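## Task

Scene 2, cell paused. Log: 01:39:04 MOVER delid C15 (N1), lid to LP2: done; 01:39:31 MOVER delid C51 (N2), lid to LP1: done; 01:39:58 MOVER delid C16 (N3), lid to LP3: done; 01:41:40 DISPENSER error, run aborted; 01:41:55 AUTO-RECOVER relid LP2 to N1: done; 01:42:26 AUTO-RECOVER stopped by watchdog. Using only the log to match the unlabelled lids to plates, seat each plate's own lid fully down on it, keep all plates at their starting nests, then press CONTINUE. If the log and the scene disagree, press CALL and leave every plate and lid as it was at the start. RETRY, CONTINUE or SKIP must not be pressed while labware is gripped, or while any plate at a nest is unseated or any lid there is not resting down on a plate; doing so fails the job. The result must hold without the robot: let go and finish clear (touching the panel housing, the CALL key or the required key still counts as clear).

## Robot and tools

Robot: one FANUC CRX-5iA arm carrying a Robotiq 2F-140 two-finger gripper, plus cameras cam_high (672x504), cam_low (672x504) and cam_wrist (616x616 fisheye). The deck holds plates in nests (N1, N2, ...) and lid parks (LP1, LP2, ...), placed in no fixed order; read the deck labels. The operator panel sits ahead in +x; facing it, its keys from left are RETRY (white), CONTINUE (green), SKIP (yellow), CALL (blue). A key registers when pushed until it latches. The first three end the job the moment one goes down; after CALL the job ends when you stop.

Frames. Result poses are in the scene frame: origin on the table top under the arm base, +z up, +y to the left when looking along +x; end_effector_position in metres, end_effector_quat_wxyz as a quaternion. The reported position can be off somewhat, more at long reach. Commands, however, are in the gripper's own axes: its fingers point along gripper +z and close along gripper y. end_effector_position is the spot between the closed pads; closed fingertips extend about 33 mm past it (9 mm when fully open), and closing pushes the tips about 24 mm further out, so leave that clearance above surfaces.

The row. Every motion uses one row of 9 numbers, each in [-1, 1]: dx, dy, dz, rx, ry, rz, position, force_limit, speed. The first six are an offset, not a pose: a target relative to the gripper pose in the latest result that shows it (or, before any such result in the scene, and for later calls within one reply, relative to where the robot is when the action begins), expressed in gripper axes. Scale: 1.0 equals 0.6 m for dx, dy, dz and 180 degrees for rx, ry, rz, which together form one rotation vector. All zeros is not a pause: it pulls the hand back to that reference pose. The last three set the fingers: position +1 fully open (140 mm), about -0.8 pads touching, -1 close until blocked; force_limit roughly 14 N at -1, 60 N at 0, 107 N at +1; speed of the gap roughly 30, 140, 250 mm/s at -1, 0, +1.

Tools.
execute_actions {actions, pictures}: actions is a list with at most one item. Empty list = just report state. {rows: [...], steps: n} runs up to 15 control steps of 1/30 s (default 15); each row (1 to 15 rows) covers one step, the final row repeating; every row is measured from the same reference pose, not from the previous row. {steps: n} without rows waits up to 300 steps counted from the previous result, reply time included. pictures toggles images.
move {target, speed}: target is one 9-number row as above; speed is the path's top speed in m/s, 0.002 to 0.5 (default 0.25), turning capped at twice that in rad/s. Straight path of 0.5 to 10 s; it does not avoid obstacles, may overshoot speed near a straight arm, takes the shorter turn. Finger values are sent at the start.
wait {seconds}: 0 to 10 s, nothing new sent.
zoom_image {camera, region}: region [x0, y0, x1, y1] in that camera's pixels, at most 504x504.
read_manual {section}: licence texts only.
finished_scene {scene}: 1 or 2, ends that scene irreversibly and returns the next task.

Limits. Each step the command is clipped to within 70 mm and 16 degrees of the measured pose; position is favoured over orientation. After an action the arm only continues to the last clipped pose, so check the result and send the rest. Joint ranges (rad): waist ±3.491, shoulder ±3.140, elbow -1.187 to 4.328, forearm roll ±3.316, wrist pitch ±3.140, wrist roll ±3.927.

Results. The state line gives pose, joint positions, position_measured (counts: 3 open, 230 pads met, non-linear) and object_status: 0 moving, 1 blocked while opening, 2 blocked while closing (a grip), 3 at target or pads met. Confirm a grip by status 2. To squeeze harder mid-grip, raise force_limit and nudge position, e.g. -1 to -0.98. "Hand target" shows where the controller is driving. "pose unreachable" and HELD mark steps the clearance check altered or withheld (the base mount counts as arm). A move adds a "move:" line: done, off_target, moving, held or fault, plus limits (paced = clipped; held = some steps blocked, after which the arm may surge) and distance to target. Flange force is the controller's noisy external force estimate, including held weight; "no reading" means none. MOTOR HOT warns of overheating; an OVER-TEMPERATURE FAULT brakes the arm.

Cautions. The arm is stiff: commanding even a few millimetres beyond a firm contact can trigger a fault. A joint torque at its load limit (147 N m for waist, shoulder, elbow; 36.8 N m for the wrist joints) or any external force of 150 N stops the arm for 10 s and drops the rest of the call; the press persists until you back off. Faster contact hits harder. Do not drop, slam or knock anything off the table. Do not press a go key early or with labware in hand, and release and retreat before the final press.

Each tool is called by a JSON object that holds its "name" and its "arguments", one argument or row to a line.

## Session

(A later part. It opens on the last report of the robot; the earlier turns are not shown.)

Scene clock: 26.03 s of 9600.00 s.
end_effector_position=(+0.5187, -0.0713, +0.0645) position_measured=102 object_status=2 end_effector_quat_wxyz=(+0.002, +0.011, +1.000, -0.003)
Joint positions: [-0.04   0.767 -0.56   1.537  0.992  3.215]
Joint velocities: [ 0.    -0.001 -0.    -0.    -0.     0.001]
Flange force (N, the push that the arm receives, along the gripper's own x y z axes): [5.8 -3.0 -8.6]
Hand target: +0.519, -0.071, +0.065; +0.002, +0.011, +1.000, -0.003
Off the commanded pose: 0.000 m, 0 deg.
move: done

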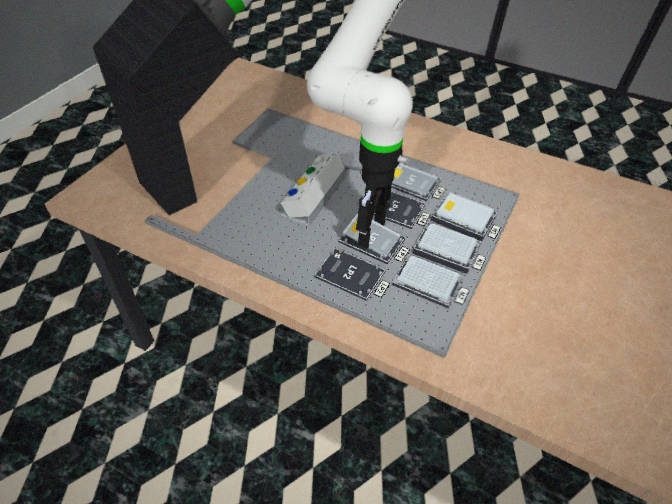

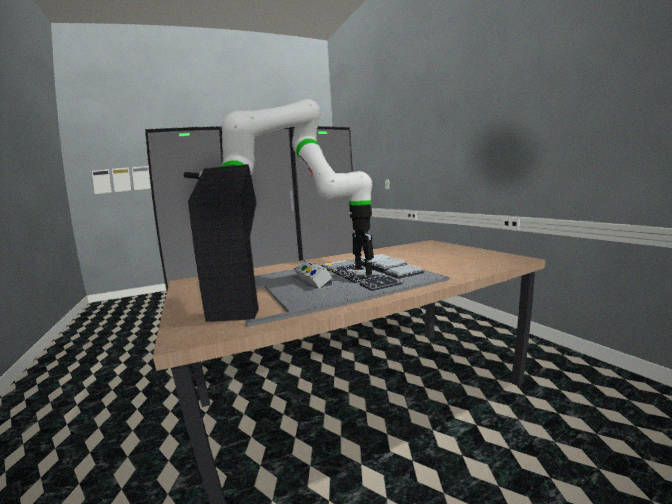

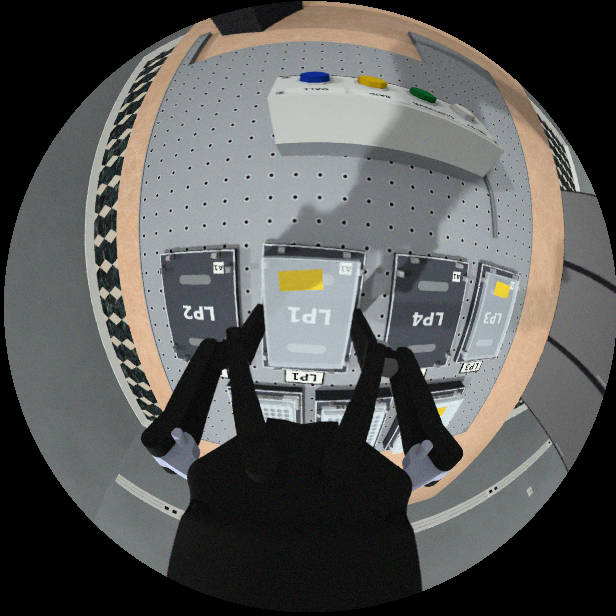

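Working. Reseat and regrip.

{"name": "move", "arguments": {
  "target": [0.002,0,0.015,0,0,0,-1,-0.6,-1],
  "speed": 0.015
}}

{"name": "move", "arguments": {
  "target": [0,0,0,0,0,0,0.35,-0.6,-1]
}}

{"name": "zoom_image", "arguments": {
  "camera": "cam_wrist",
  "region": [200, 230, 440, 430]
}}

{"name": "move", "arguments": {
  "target": [0,0.001,0,0,0,0,-1,-0.3,-1]
}}

{"name": "move", "arguments": {
  "target": [0,0,-0.075,0,0,0,-1,-0.3,-1],
  "speed": 0.05
}}

Scene clock: 29.00 s of 9600.00 s.
end_effector_position=(+0.5176, -0.0713, +0.0556) position_measured=102 object_status=2 end_effector_quat_wxyz=(+0.002, +0.011, +1.000, -0.003)
Joint positions: [-0.019  0.779 -0.556  1.511  0.987  3.224]
Joint velocities: [ 0.001  0.001 -0.     0.    -0.    -0.001]
Flange force (N, the push that the arm receives, along the gripper's own x y z axes): [-1.9 0.4 -37.8]
Hand target: +0.517, -0.071, +0.056; +0.002, +0.011, +1.000, -0.003
Off the commanded pose: 0.000 m, 0 deg.
move: done

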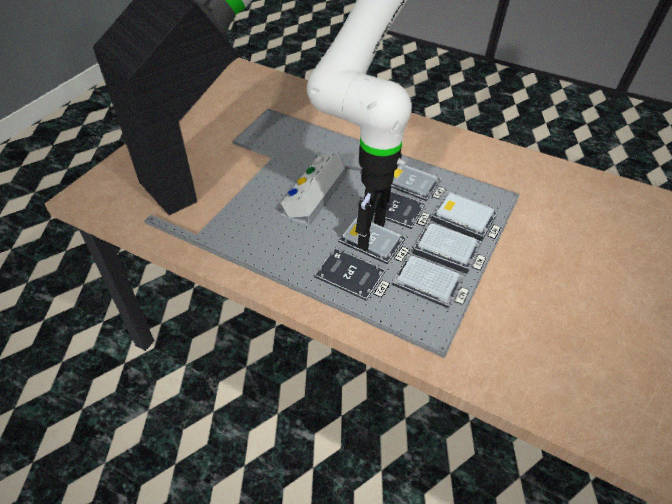

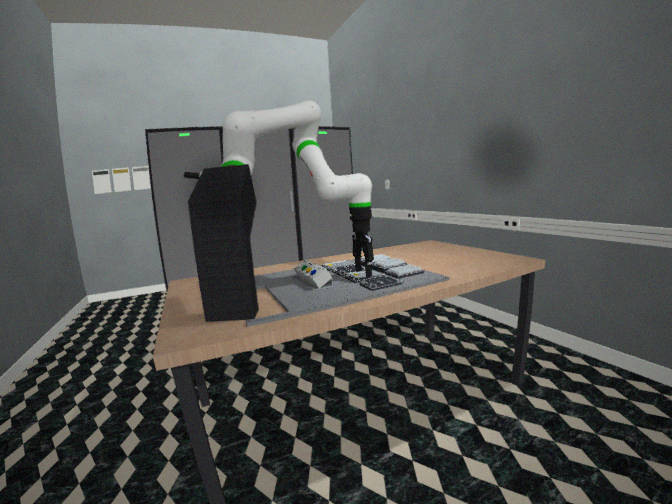

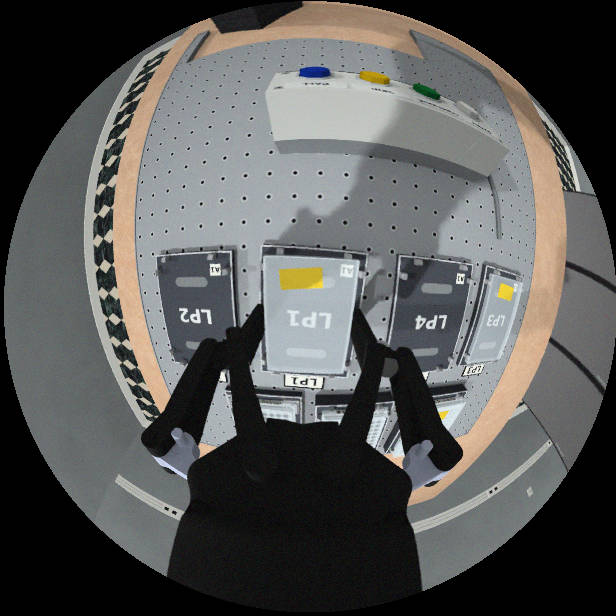

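Scene clock: 29.60 s of 9600.00 s.
end_effector_position=(+0.5176, -0.0713, +0.0556) position_measured=85 object_status=3 end_effector_quat_wxyz=(+0.002, +0.011, +1.000, -0.003)
Joint positions: [-0.019  0.779 -0.556  1.511  0.987  3.224]
Joint velocities: [-0.001 -0.     0.    -0.    -0.001 -0.   ]
Flange force (N, the push that the arm receives, along the gripper's own x y z axes): [1.4 -1.3 -3.3]
Hand target: +0.518, -0.071, +0.056; +0.002, +0.011, +1.000, -0.003
Off the commanded pose: 0.000 m, 0 deg.
move: done

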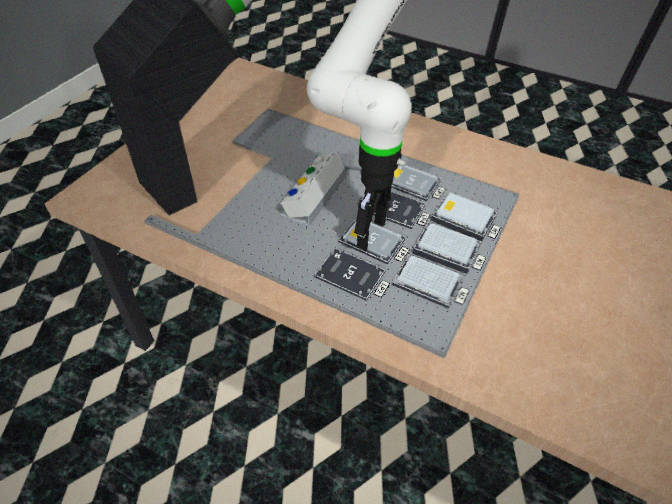

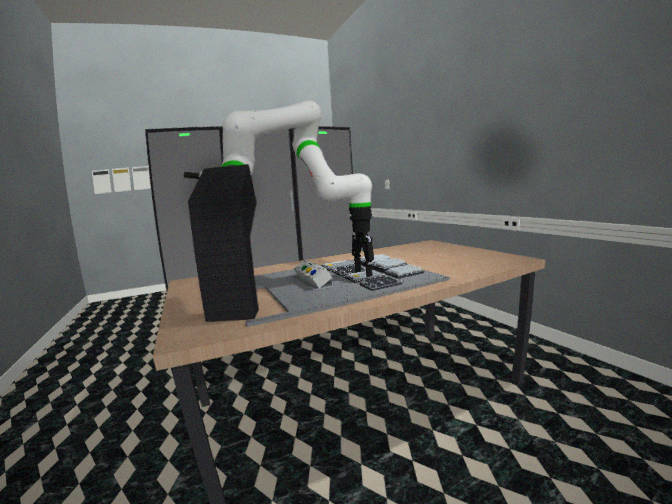

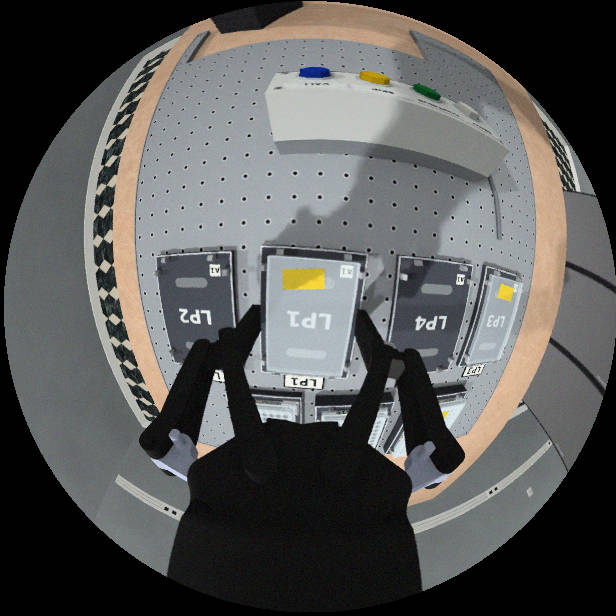

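Region (200, 230, 440, 430) of cam_wrist's 616x616 image, scaled by 2.100, with more detail than that image has.

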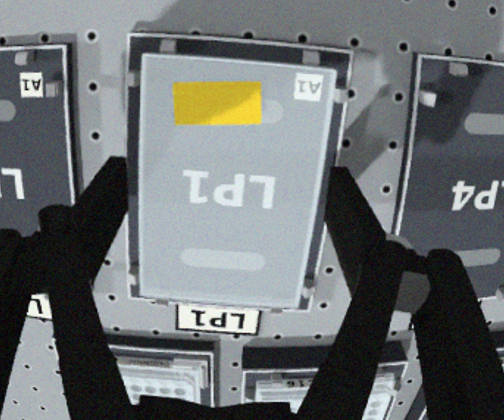

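Scene clock: 30.30 s of 9600.00 s.
end_effector_position=(+0.5177, -0.0708, +0.0557) position_measured=104 object_status=2 end_effector_quat_wxyz=(+0.002, +0.011, +1.000, -0.003)
Joint positions: [-0.018  0.777 -0.557  1.511  0.987  3.223]
Joint velocities: [ 0.001  0.001 -0.    -0.    -0.002  0.001]
Flange force (N, the push that the arm receives, along the gripper's own x y z axes): [5.9 -4.1 -41.9]
Hand target: +0.518, -0.071, +0.056; +0.002, +0.011, +1.000, -0.003
Off the commanded pose: 0.000 m, 0 deg.
move: done

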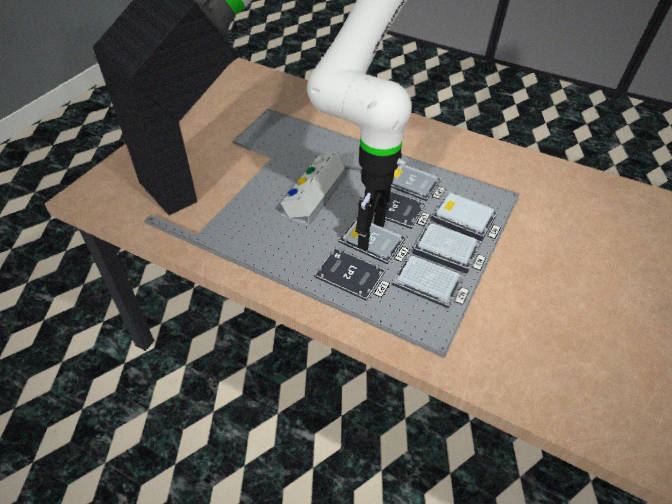

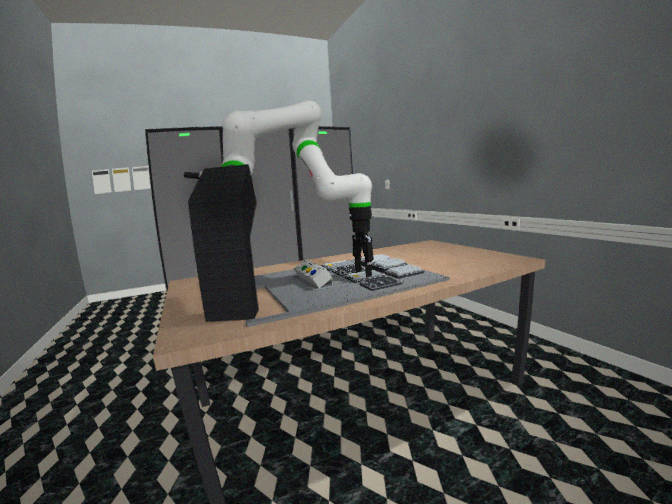

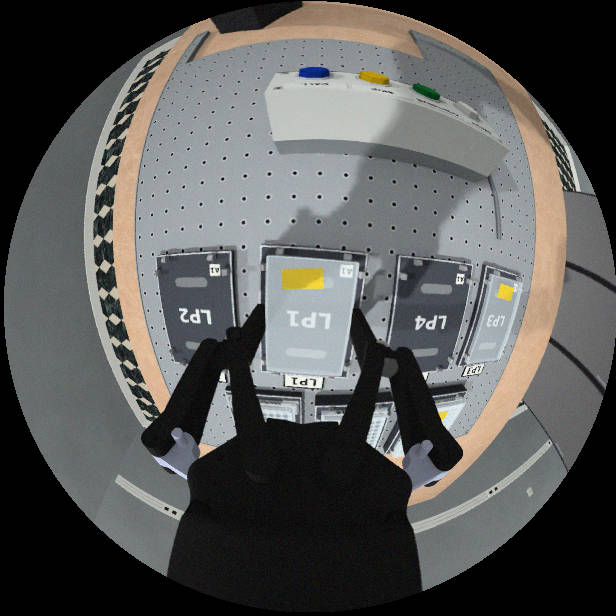

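Scene clock: 31.50 s of 9600.00 s.
end_effector_position=(+0.5176, -0.0707, +0.1007) position_measured=104 object_status=2 end_effector_quat_wxyz=(+0.002, +0.011, +1.000, -0.003)
Joint positions: [-0.123  0.719 -0.585  1.632  1.013  3.187]
Joint velocities: [-0.001  0.     0.     0.001 -0.001  0.001]
Flange force (N, the push that the arm receives, along the gripper's own x y z axes): [3.6 -1.3 -3.7]
Hand target: +0.518, -0.071, +0.101; +0.002, +0.011, +1.000, -0.003
Off the commanded pose: 0.000 m, 0 deg.
move: done

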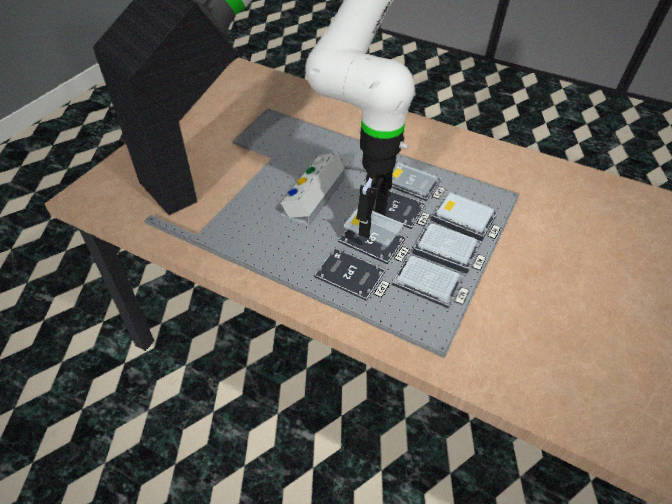

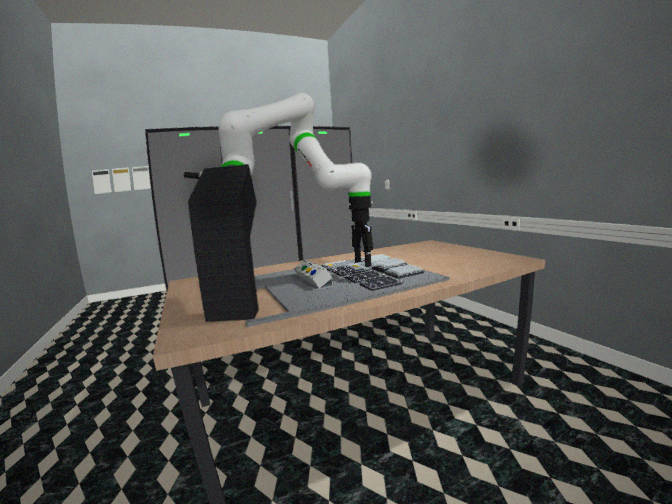

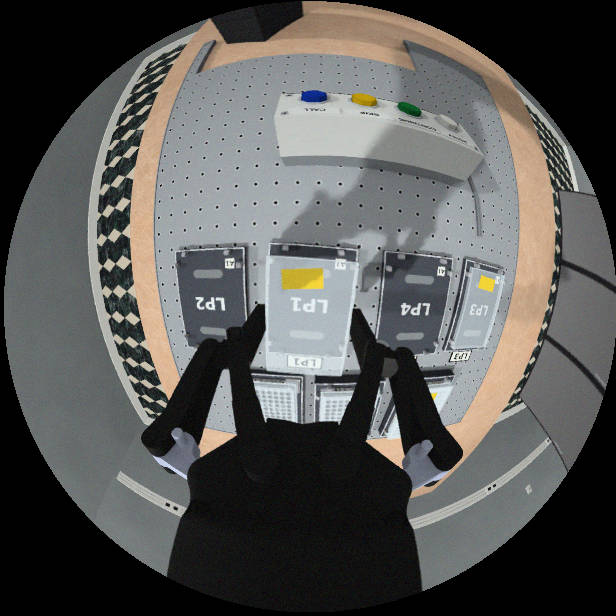

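{"name": "move", "arguments": {
  "target": [-0.27,-0.078,0.015,0,0,0,-1,-0.3,-1],
  "speed": 0.15
}}

{"name": "zoom_image", "arguments": {
  "camera": "cam_wrist",
  "region": [200, 220, 440, 420]
}}

{"name": "zoom_image", "arguments": {
  "camera": "cam_high",
  "region": [380, 220, 480, 315]
}}

Scene clock: 34.37 s of 9600.00 s.
end_effector_position=(+0.6790, -0.1204, +0.0923) position_measured=104 object_status=2 end_effector_quat_wxyz=(+0.002, +0.011, +1.000, -0.003)
Joint positions: [-0.167  0.975 -0.028  1.843  1.081  2.848]
Joint velocities: [-0.     0.     0.001  0.001  0.001 -0.   ]
Flange force (N, the push that the arm receives, along the gripper's own x y z axes): [0.1 -1.8 -2.5]
Hand target: +0.679, -0.120, +0.092; +0.002, +0.011, +1.000, -0.003
Off the commanded pose: 0.001 m, 0 deg.
move: done

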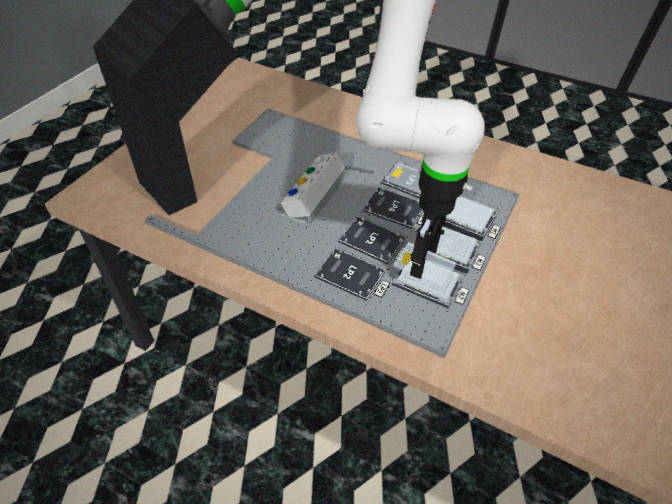

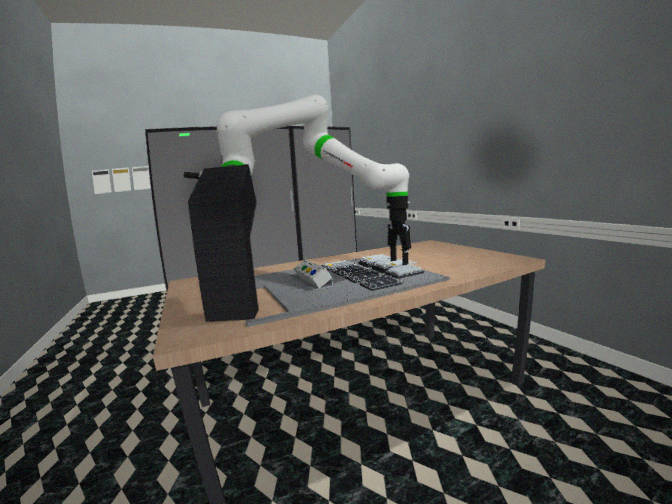

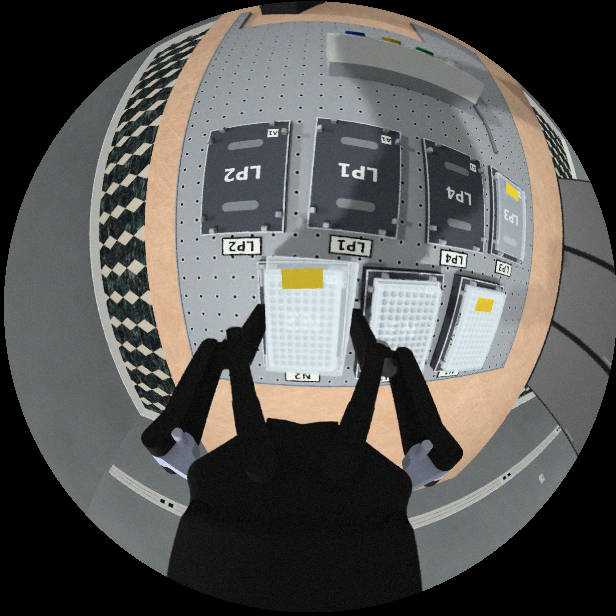

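Region (200, 220, 440, 420) of cam_wrist's 616x616 image, scaled by 2.100, with more detail than that image has.

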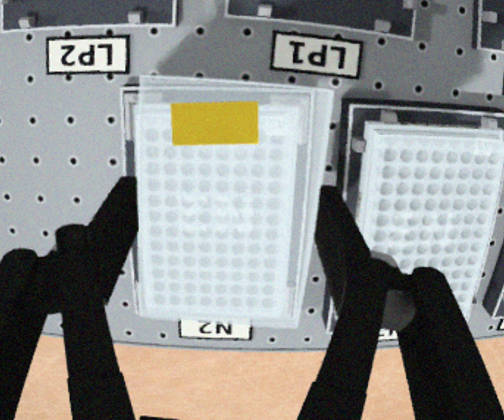

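Region (380, 220, 480, 315) of cam_high's 672x504 image, scaled by 5.040, with more detail than that image has; it fills the top 479 rows of this view, and the rest is white.

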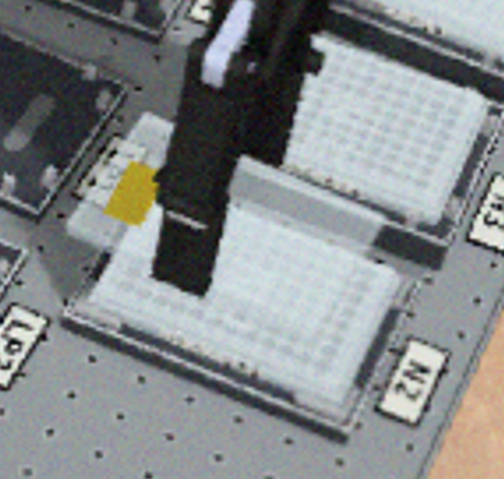

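{"name": "move", "arguments": {
  "target": [-0.021,-0.008,0.017,0,0,-0.015,-1,-0.3,-1],
  "speed": 0.04
}}

{"name": "zoom_image", "arguments": {
  "camera": "cam_wrist",
  "region": [230, 230, 400, 400]
}}

{"name": "zoom_image", "arguments": {
  "camera": "cam_high",
  "region": [380, 220, 480, 315]
}}

Scene clock: 36.93 s of 9600.00 s.
end_effector_position=(+0.6916, -0.1254, +0.0822) position_measured=104 object_status=2 end_effector_quat_wxyz=(+0.002, -0.013, +1.000, -0.003)
Joint positions: [-0.156  1.011  0.03   1.845  1.081  2.87 ]
Joint velocities: [-0.    -0.001  0.     0.001  0.002  0.003]
Flange force (N, the push that the arm receives, along the gripper's own x y z axes): [2.1 -1.8 -1.7]
Hand target: +0.692, -0.125, +0.082; +0.002, -0.013, +1.000, -0.003
Off the commanded pose: 0.000 m, 0 deg.
move: done

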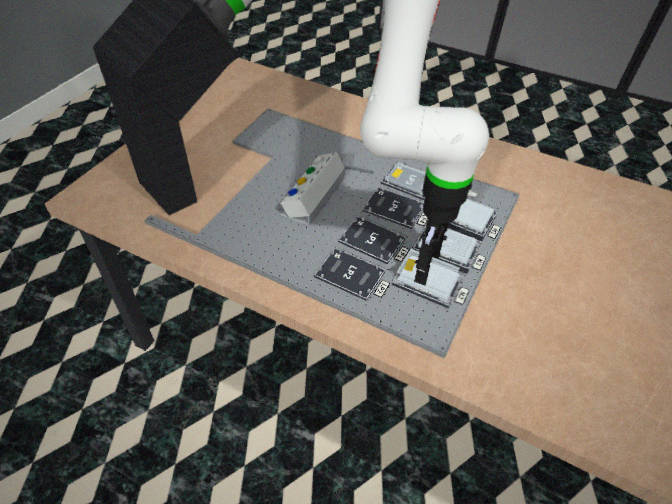

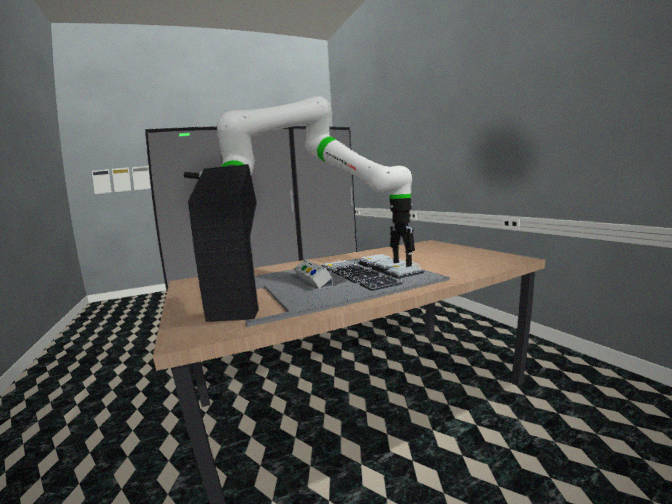

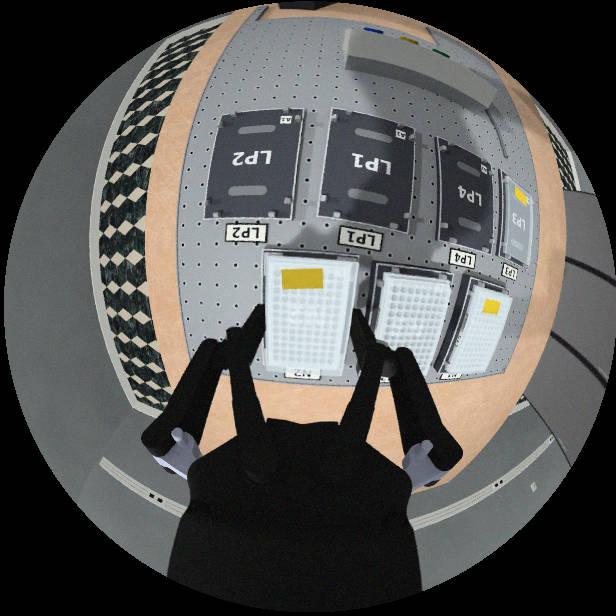

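Region (230, 230, 400, 400) of cam_wrist's 616x616 image, scaled by 2.965, with more detail than that image has.

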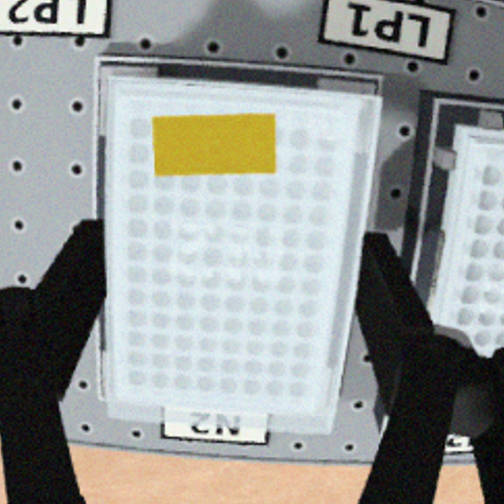

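Region (380, 220, 480, 315) of cam_high's 672x504 image, scaled by 5.040, with more detail than that image has; it fills the top 479 rows of this view, and the rest is white.

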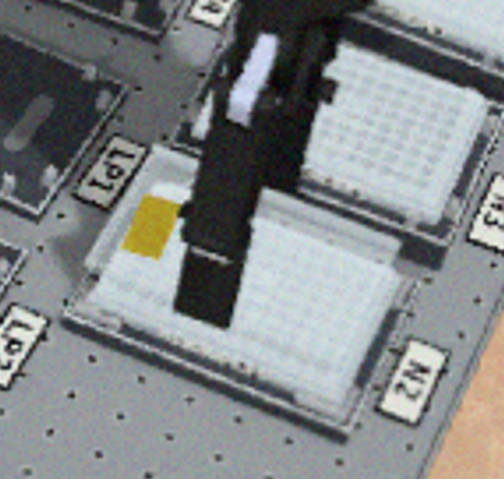

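{"name": "move", "arguments": {
  "target": [-0.001,-0.003,0.01,0,0,0,-1,-0.3,-1],
  "speed": 0.015
}}

{"name": "zoom_image", "arguments": {
  "camera": "cam_wrist",
  "region": [230, 230, 400, 400]
}}

Scene clock: 38.90 s of 9600.00 s.
end_effector_position=(+0.6923, -0.1272, +0.0762) position_measured=104 object_status=2 end_effector_quat_wxyz=(+0.002, -0.013, +1.000, -0.003)
Joint positions: [-0.148  1.022  0.039  1.839  1.077  2.871]
Joint velocities: [ 0.    -0.002  0.    -0.    -0.     0.001]
Flange force (N, the push that the arm receives, along the gripper's own x y z axes): [0.6 -1.7 -1.9]
Hand target: +0.692, -0.127, +0.076; +0.002, -0.013, +1.000, -0.003
Off the commanded pose: 0.000 m, 0 deg.
move: done

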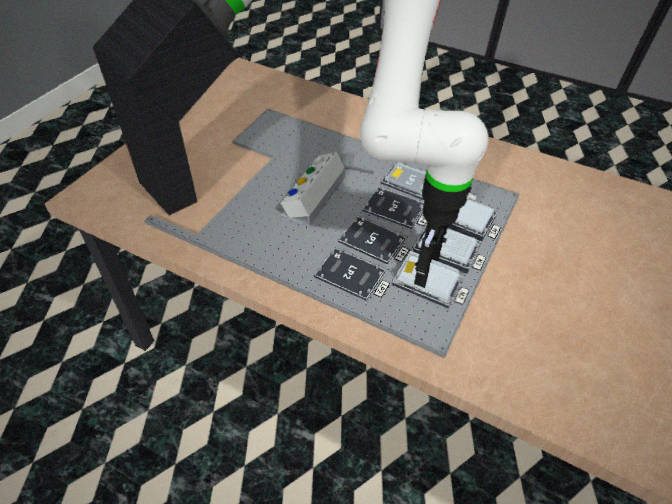

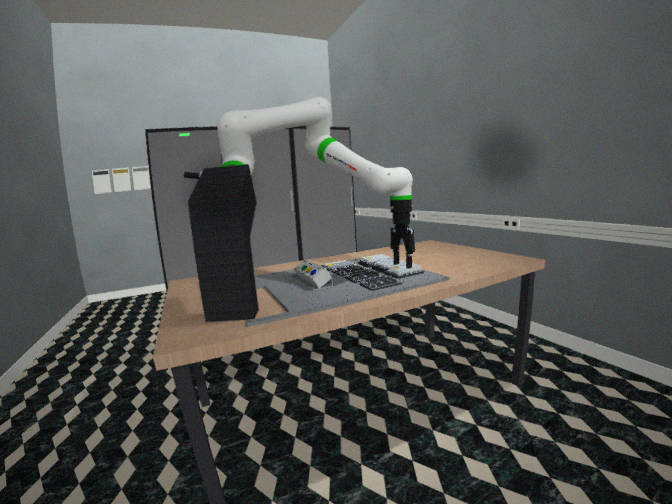

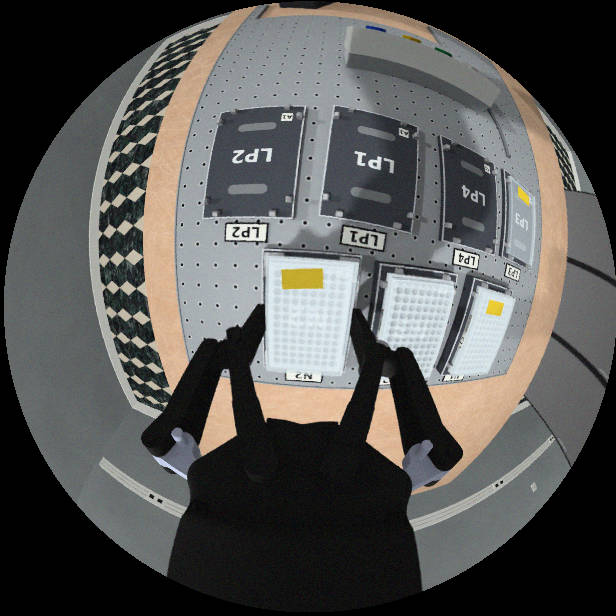

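Region (230, 230, 400, 400) of cam_wrist's 616x616 image, scaled by 2.965, with more detail than that image has.

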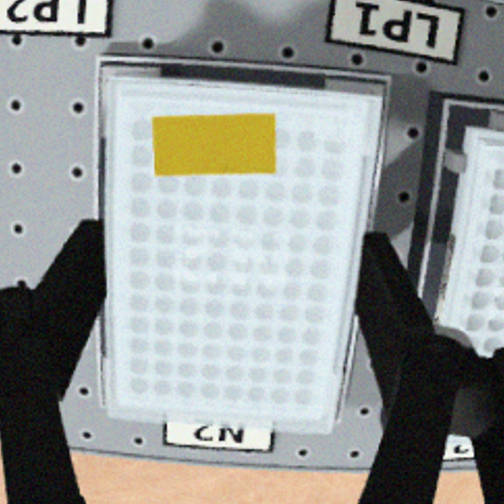

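{"name": "move", "arguments": {
  "target": [-0.001,0,0.008,0,0,0,-1,-0.3,-1],
  "speed": 0.01
}}

{"name": "zoom_image", "arguments": {
  "camera": "cam_wrist",
  "region": [230, 230, 400, 400]
}}

{"name": "zoom_image", "arguments": {
  "camera": "cam_high",
  "region": [380, 220, 480, 315]
}}

Scene clock: 41.53 s of 9600.00 s.
end_effector_position=(+0.6929, -0.1272, +0.0714) position_measured=104 object_status=2 end_effector_quat_wxyz=(+0.002, -0.013, +1.000, -0.003)
Joint positions: [-0.141  1.028  0.044  1.833  1.073  2.871]
Joint velocities: [-0.    -0.001 -0.     0.    -0.    -0.001]
Flange force (N, the push that the arm receives, along the gripper's own x y z axes): [2.7 -1.8 -8.4]
Hand target: +0.693, -0.127, +0.071; +0.002, -0.013, +1.000, -0.003
Off the commanded pose: 0.000 m, 0 deg.
move: done

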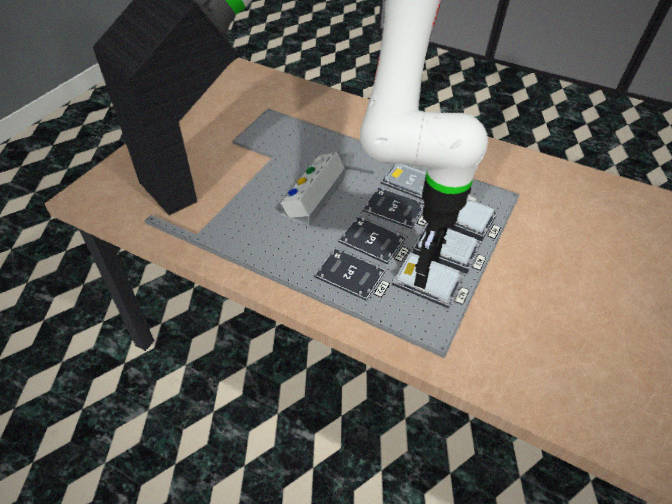

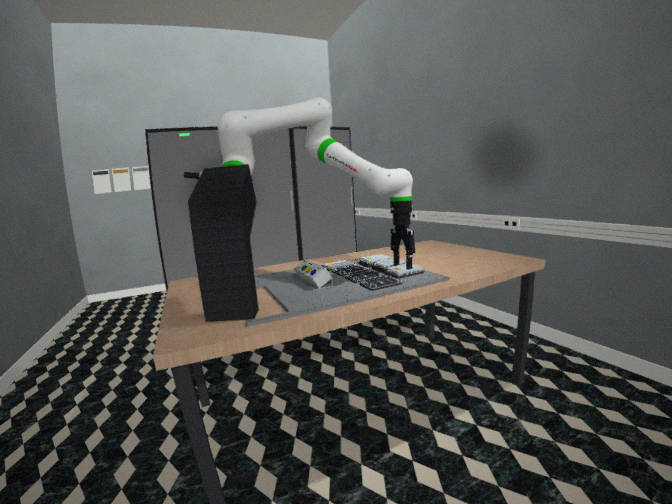

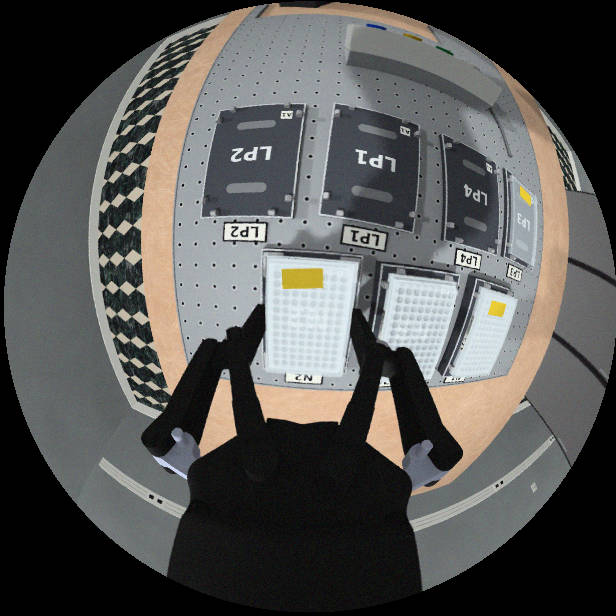

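Region (230, 230, 400, 400) of cam_wrist's 616x616 image, scaled by 2.965, with more detail than that image has.

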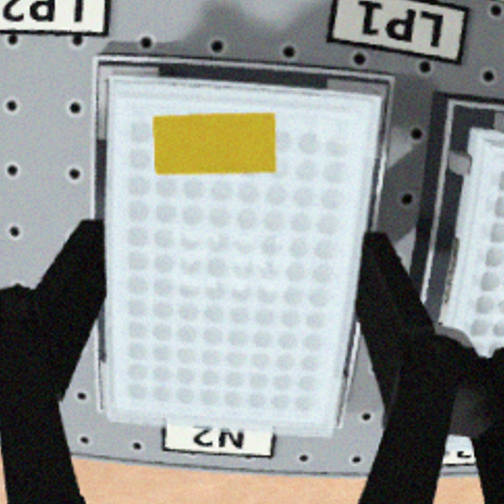

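Region (380, 220, 480, 315) of cam_high's 672x504 image, scaled by 5.040, with more detail than that image has; it fills the top 479 rows of this view, and the rest is white.

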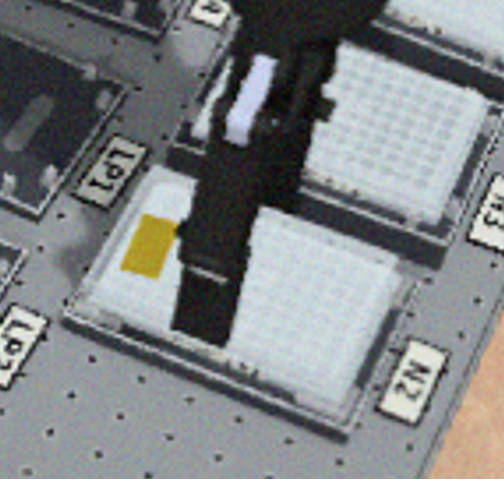

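{"name": "move", "arguments": {
  "target": [-0.0035,0,-0.001,0,0,0,-1,-0.3,-1],
  "speed": 0.01
}}

{"name": "move", "arguments": {
  "target": [0,0,0.005,0,0,0,-1,-0.3,-1],
  "speed": 0.01
}}

{"name": "zoom_image", "arguments": {
  "camera": "cam_wrist",
  "region": [230, 230, 400, 400]
}}

Scene clock: 43.93 s of 9600.00 s.
end_effector_position=(+0.6950, -0.1271, +0.0720) position_measured=104 object_status=2 end_effector_quat_wxyz=(+0.002, -0.013, +1.000, -0.003)
Joint positions: [-0.142  1.03   0.051  1.836  1.074  2.865]
Joint velocities: [-0.001  0.     0.     0.     0.001 -0.001]
Flange force (N, the push that the arm receives, along the gripper's own x y z axes): [5.5 -0.5 -6.9]
Hand target: +0.695, -0.127, +0.072; +0.002, -0.013, +1.000, -0.003
Off the commanded pose: 0.000 m, 0 deg.
move: done

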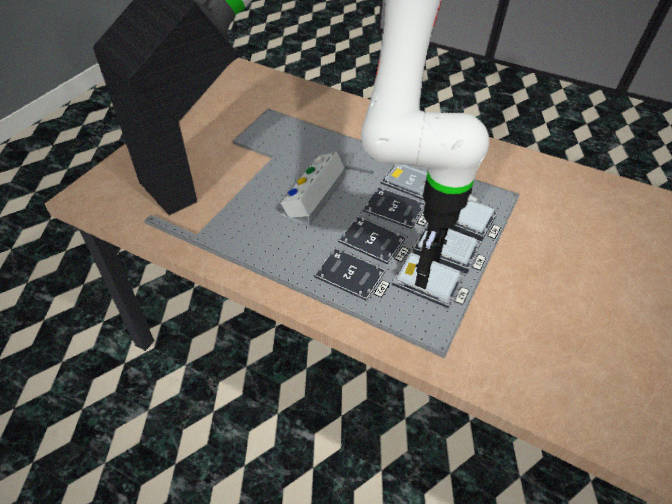

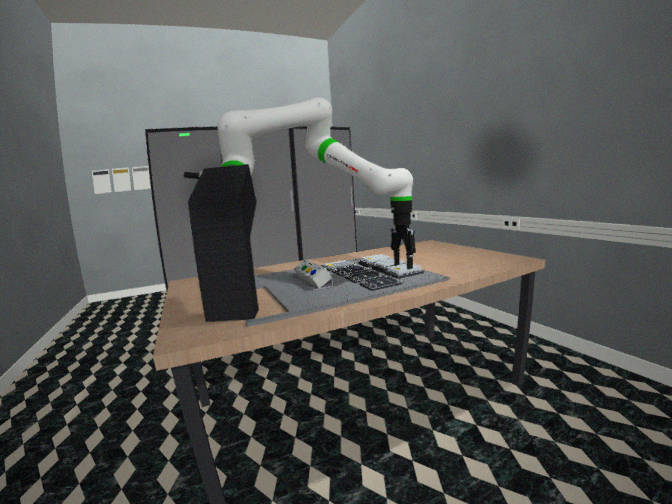

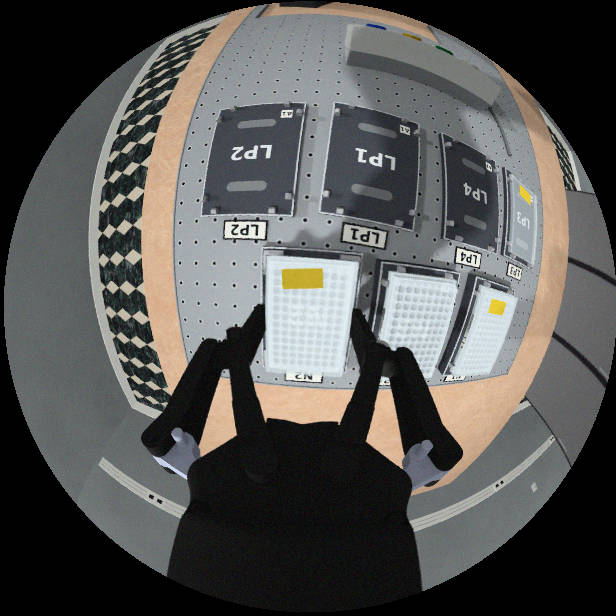

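Scene clock: 44.63 s of 9600.00 s.
end_effector_position=(+0.6950, -0.1271, +0.0690) position_measured=104 object_status=2 end_effector_quat_wxyz=(+0.002, -0.013, +1.000, -0.003)
Joint positions: [-0.138  1.033  0.053  1.832  1.072  2.866]
Joint velocities: [-0.    -0.    -0.    -0.001  0.    -0.   ]
Flange force (N, the push that the arm receives, along the gripper's own x y z axes): [0.3 -0.4 -8.3]
Hand target: +0.695, -0.127, +0.069; +0.002, -0.013, +1.000, -0.003
Off the commanded pose: 0.000 m, 0 deg.
move: done

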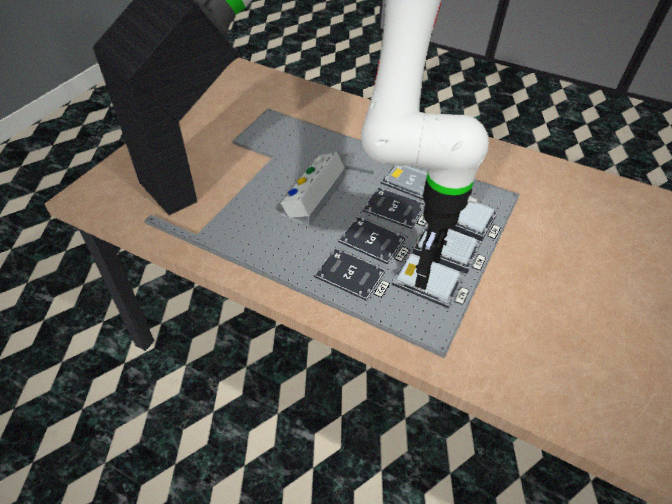

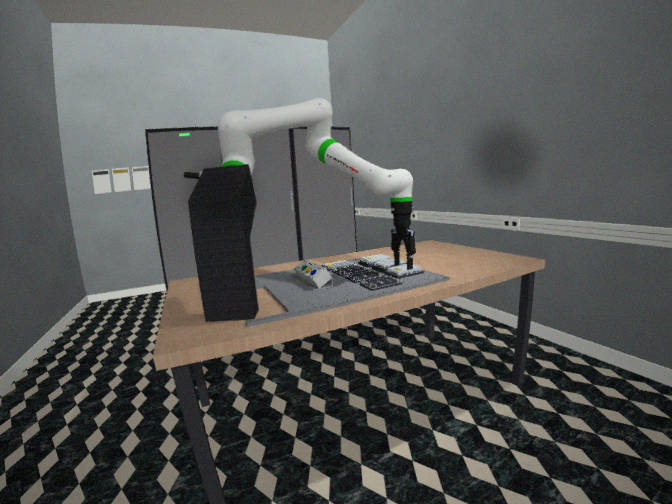

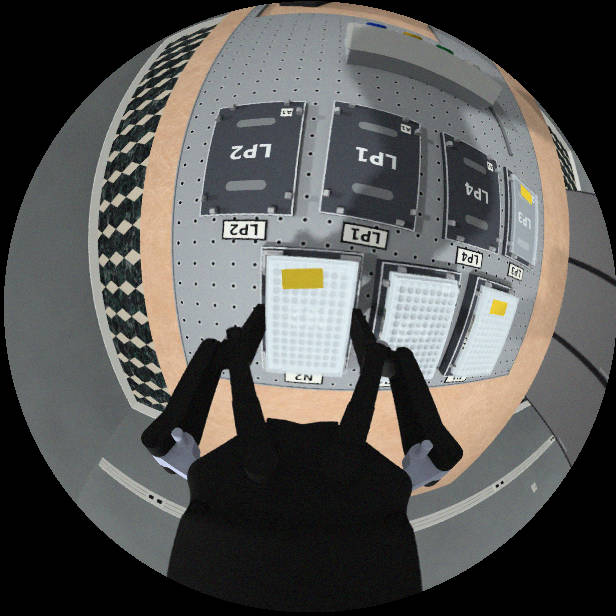

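Region (230, 230, 400, 400) of cam_wrist's 616x616 image, scaled by 2.965, with more detail than that image has.

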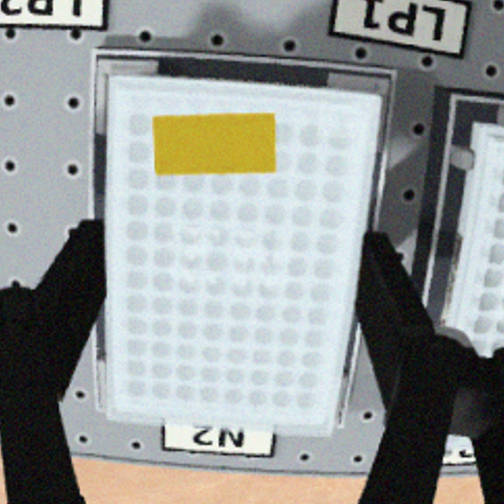

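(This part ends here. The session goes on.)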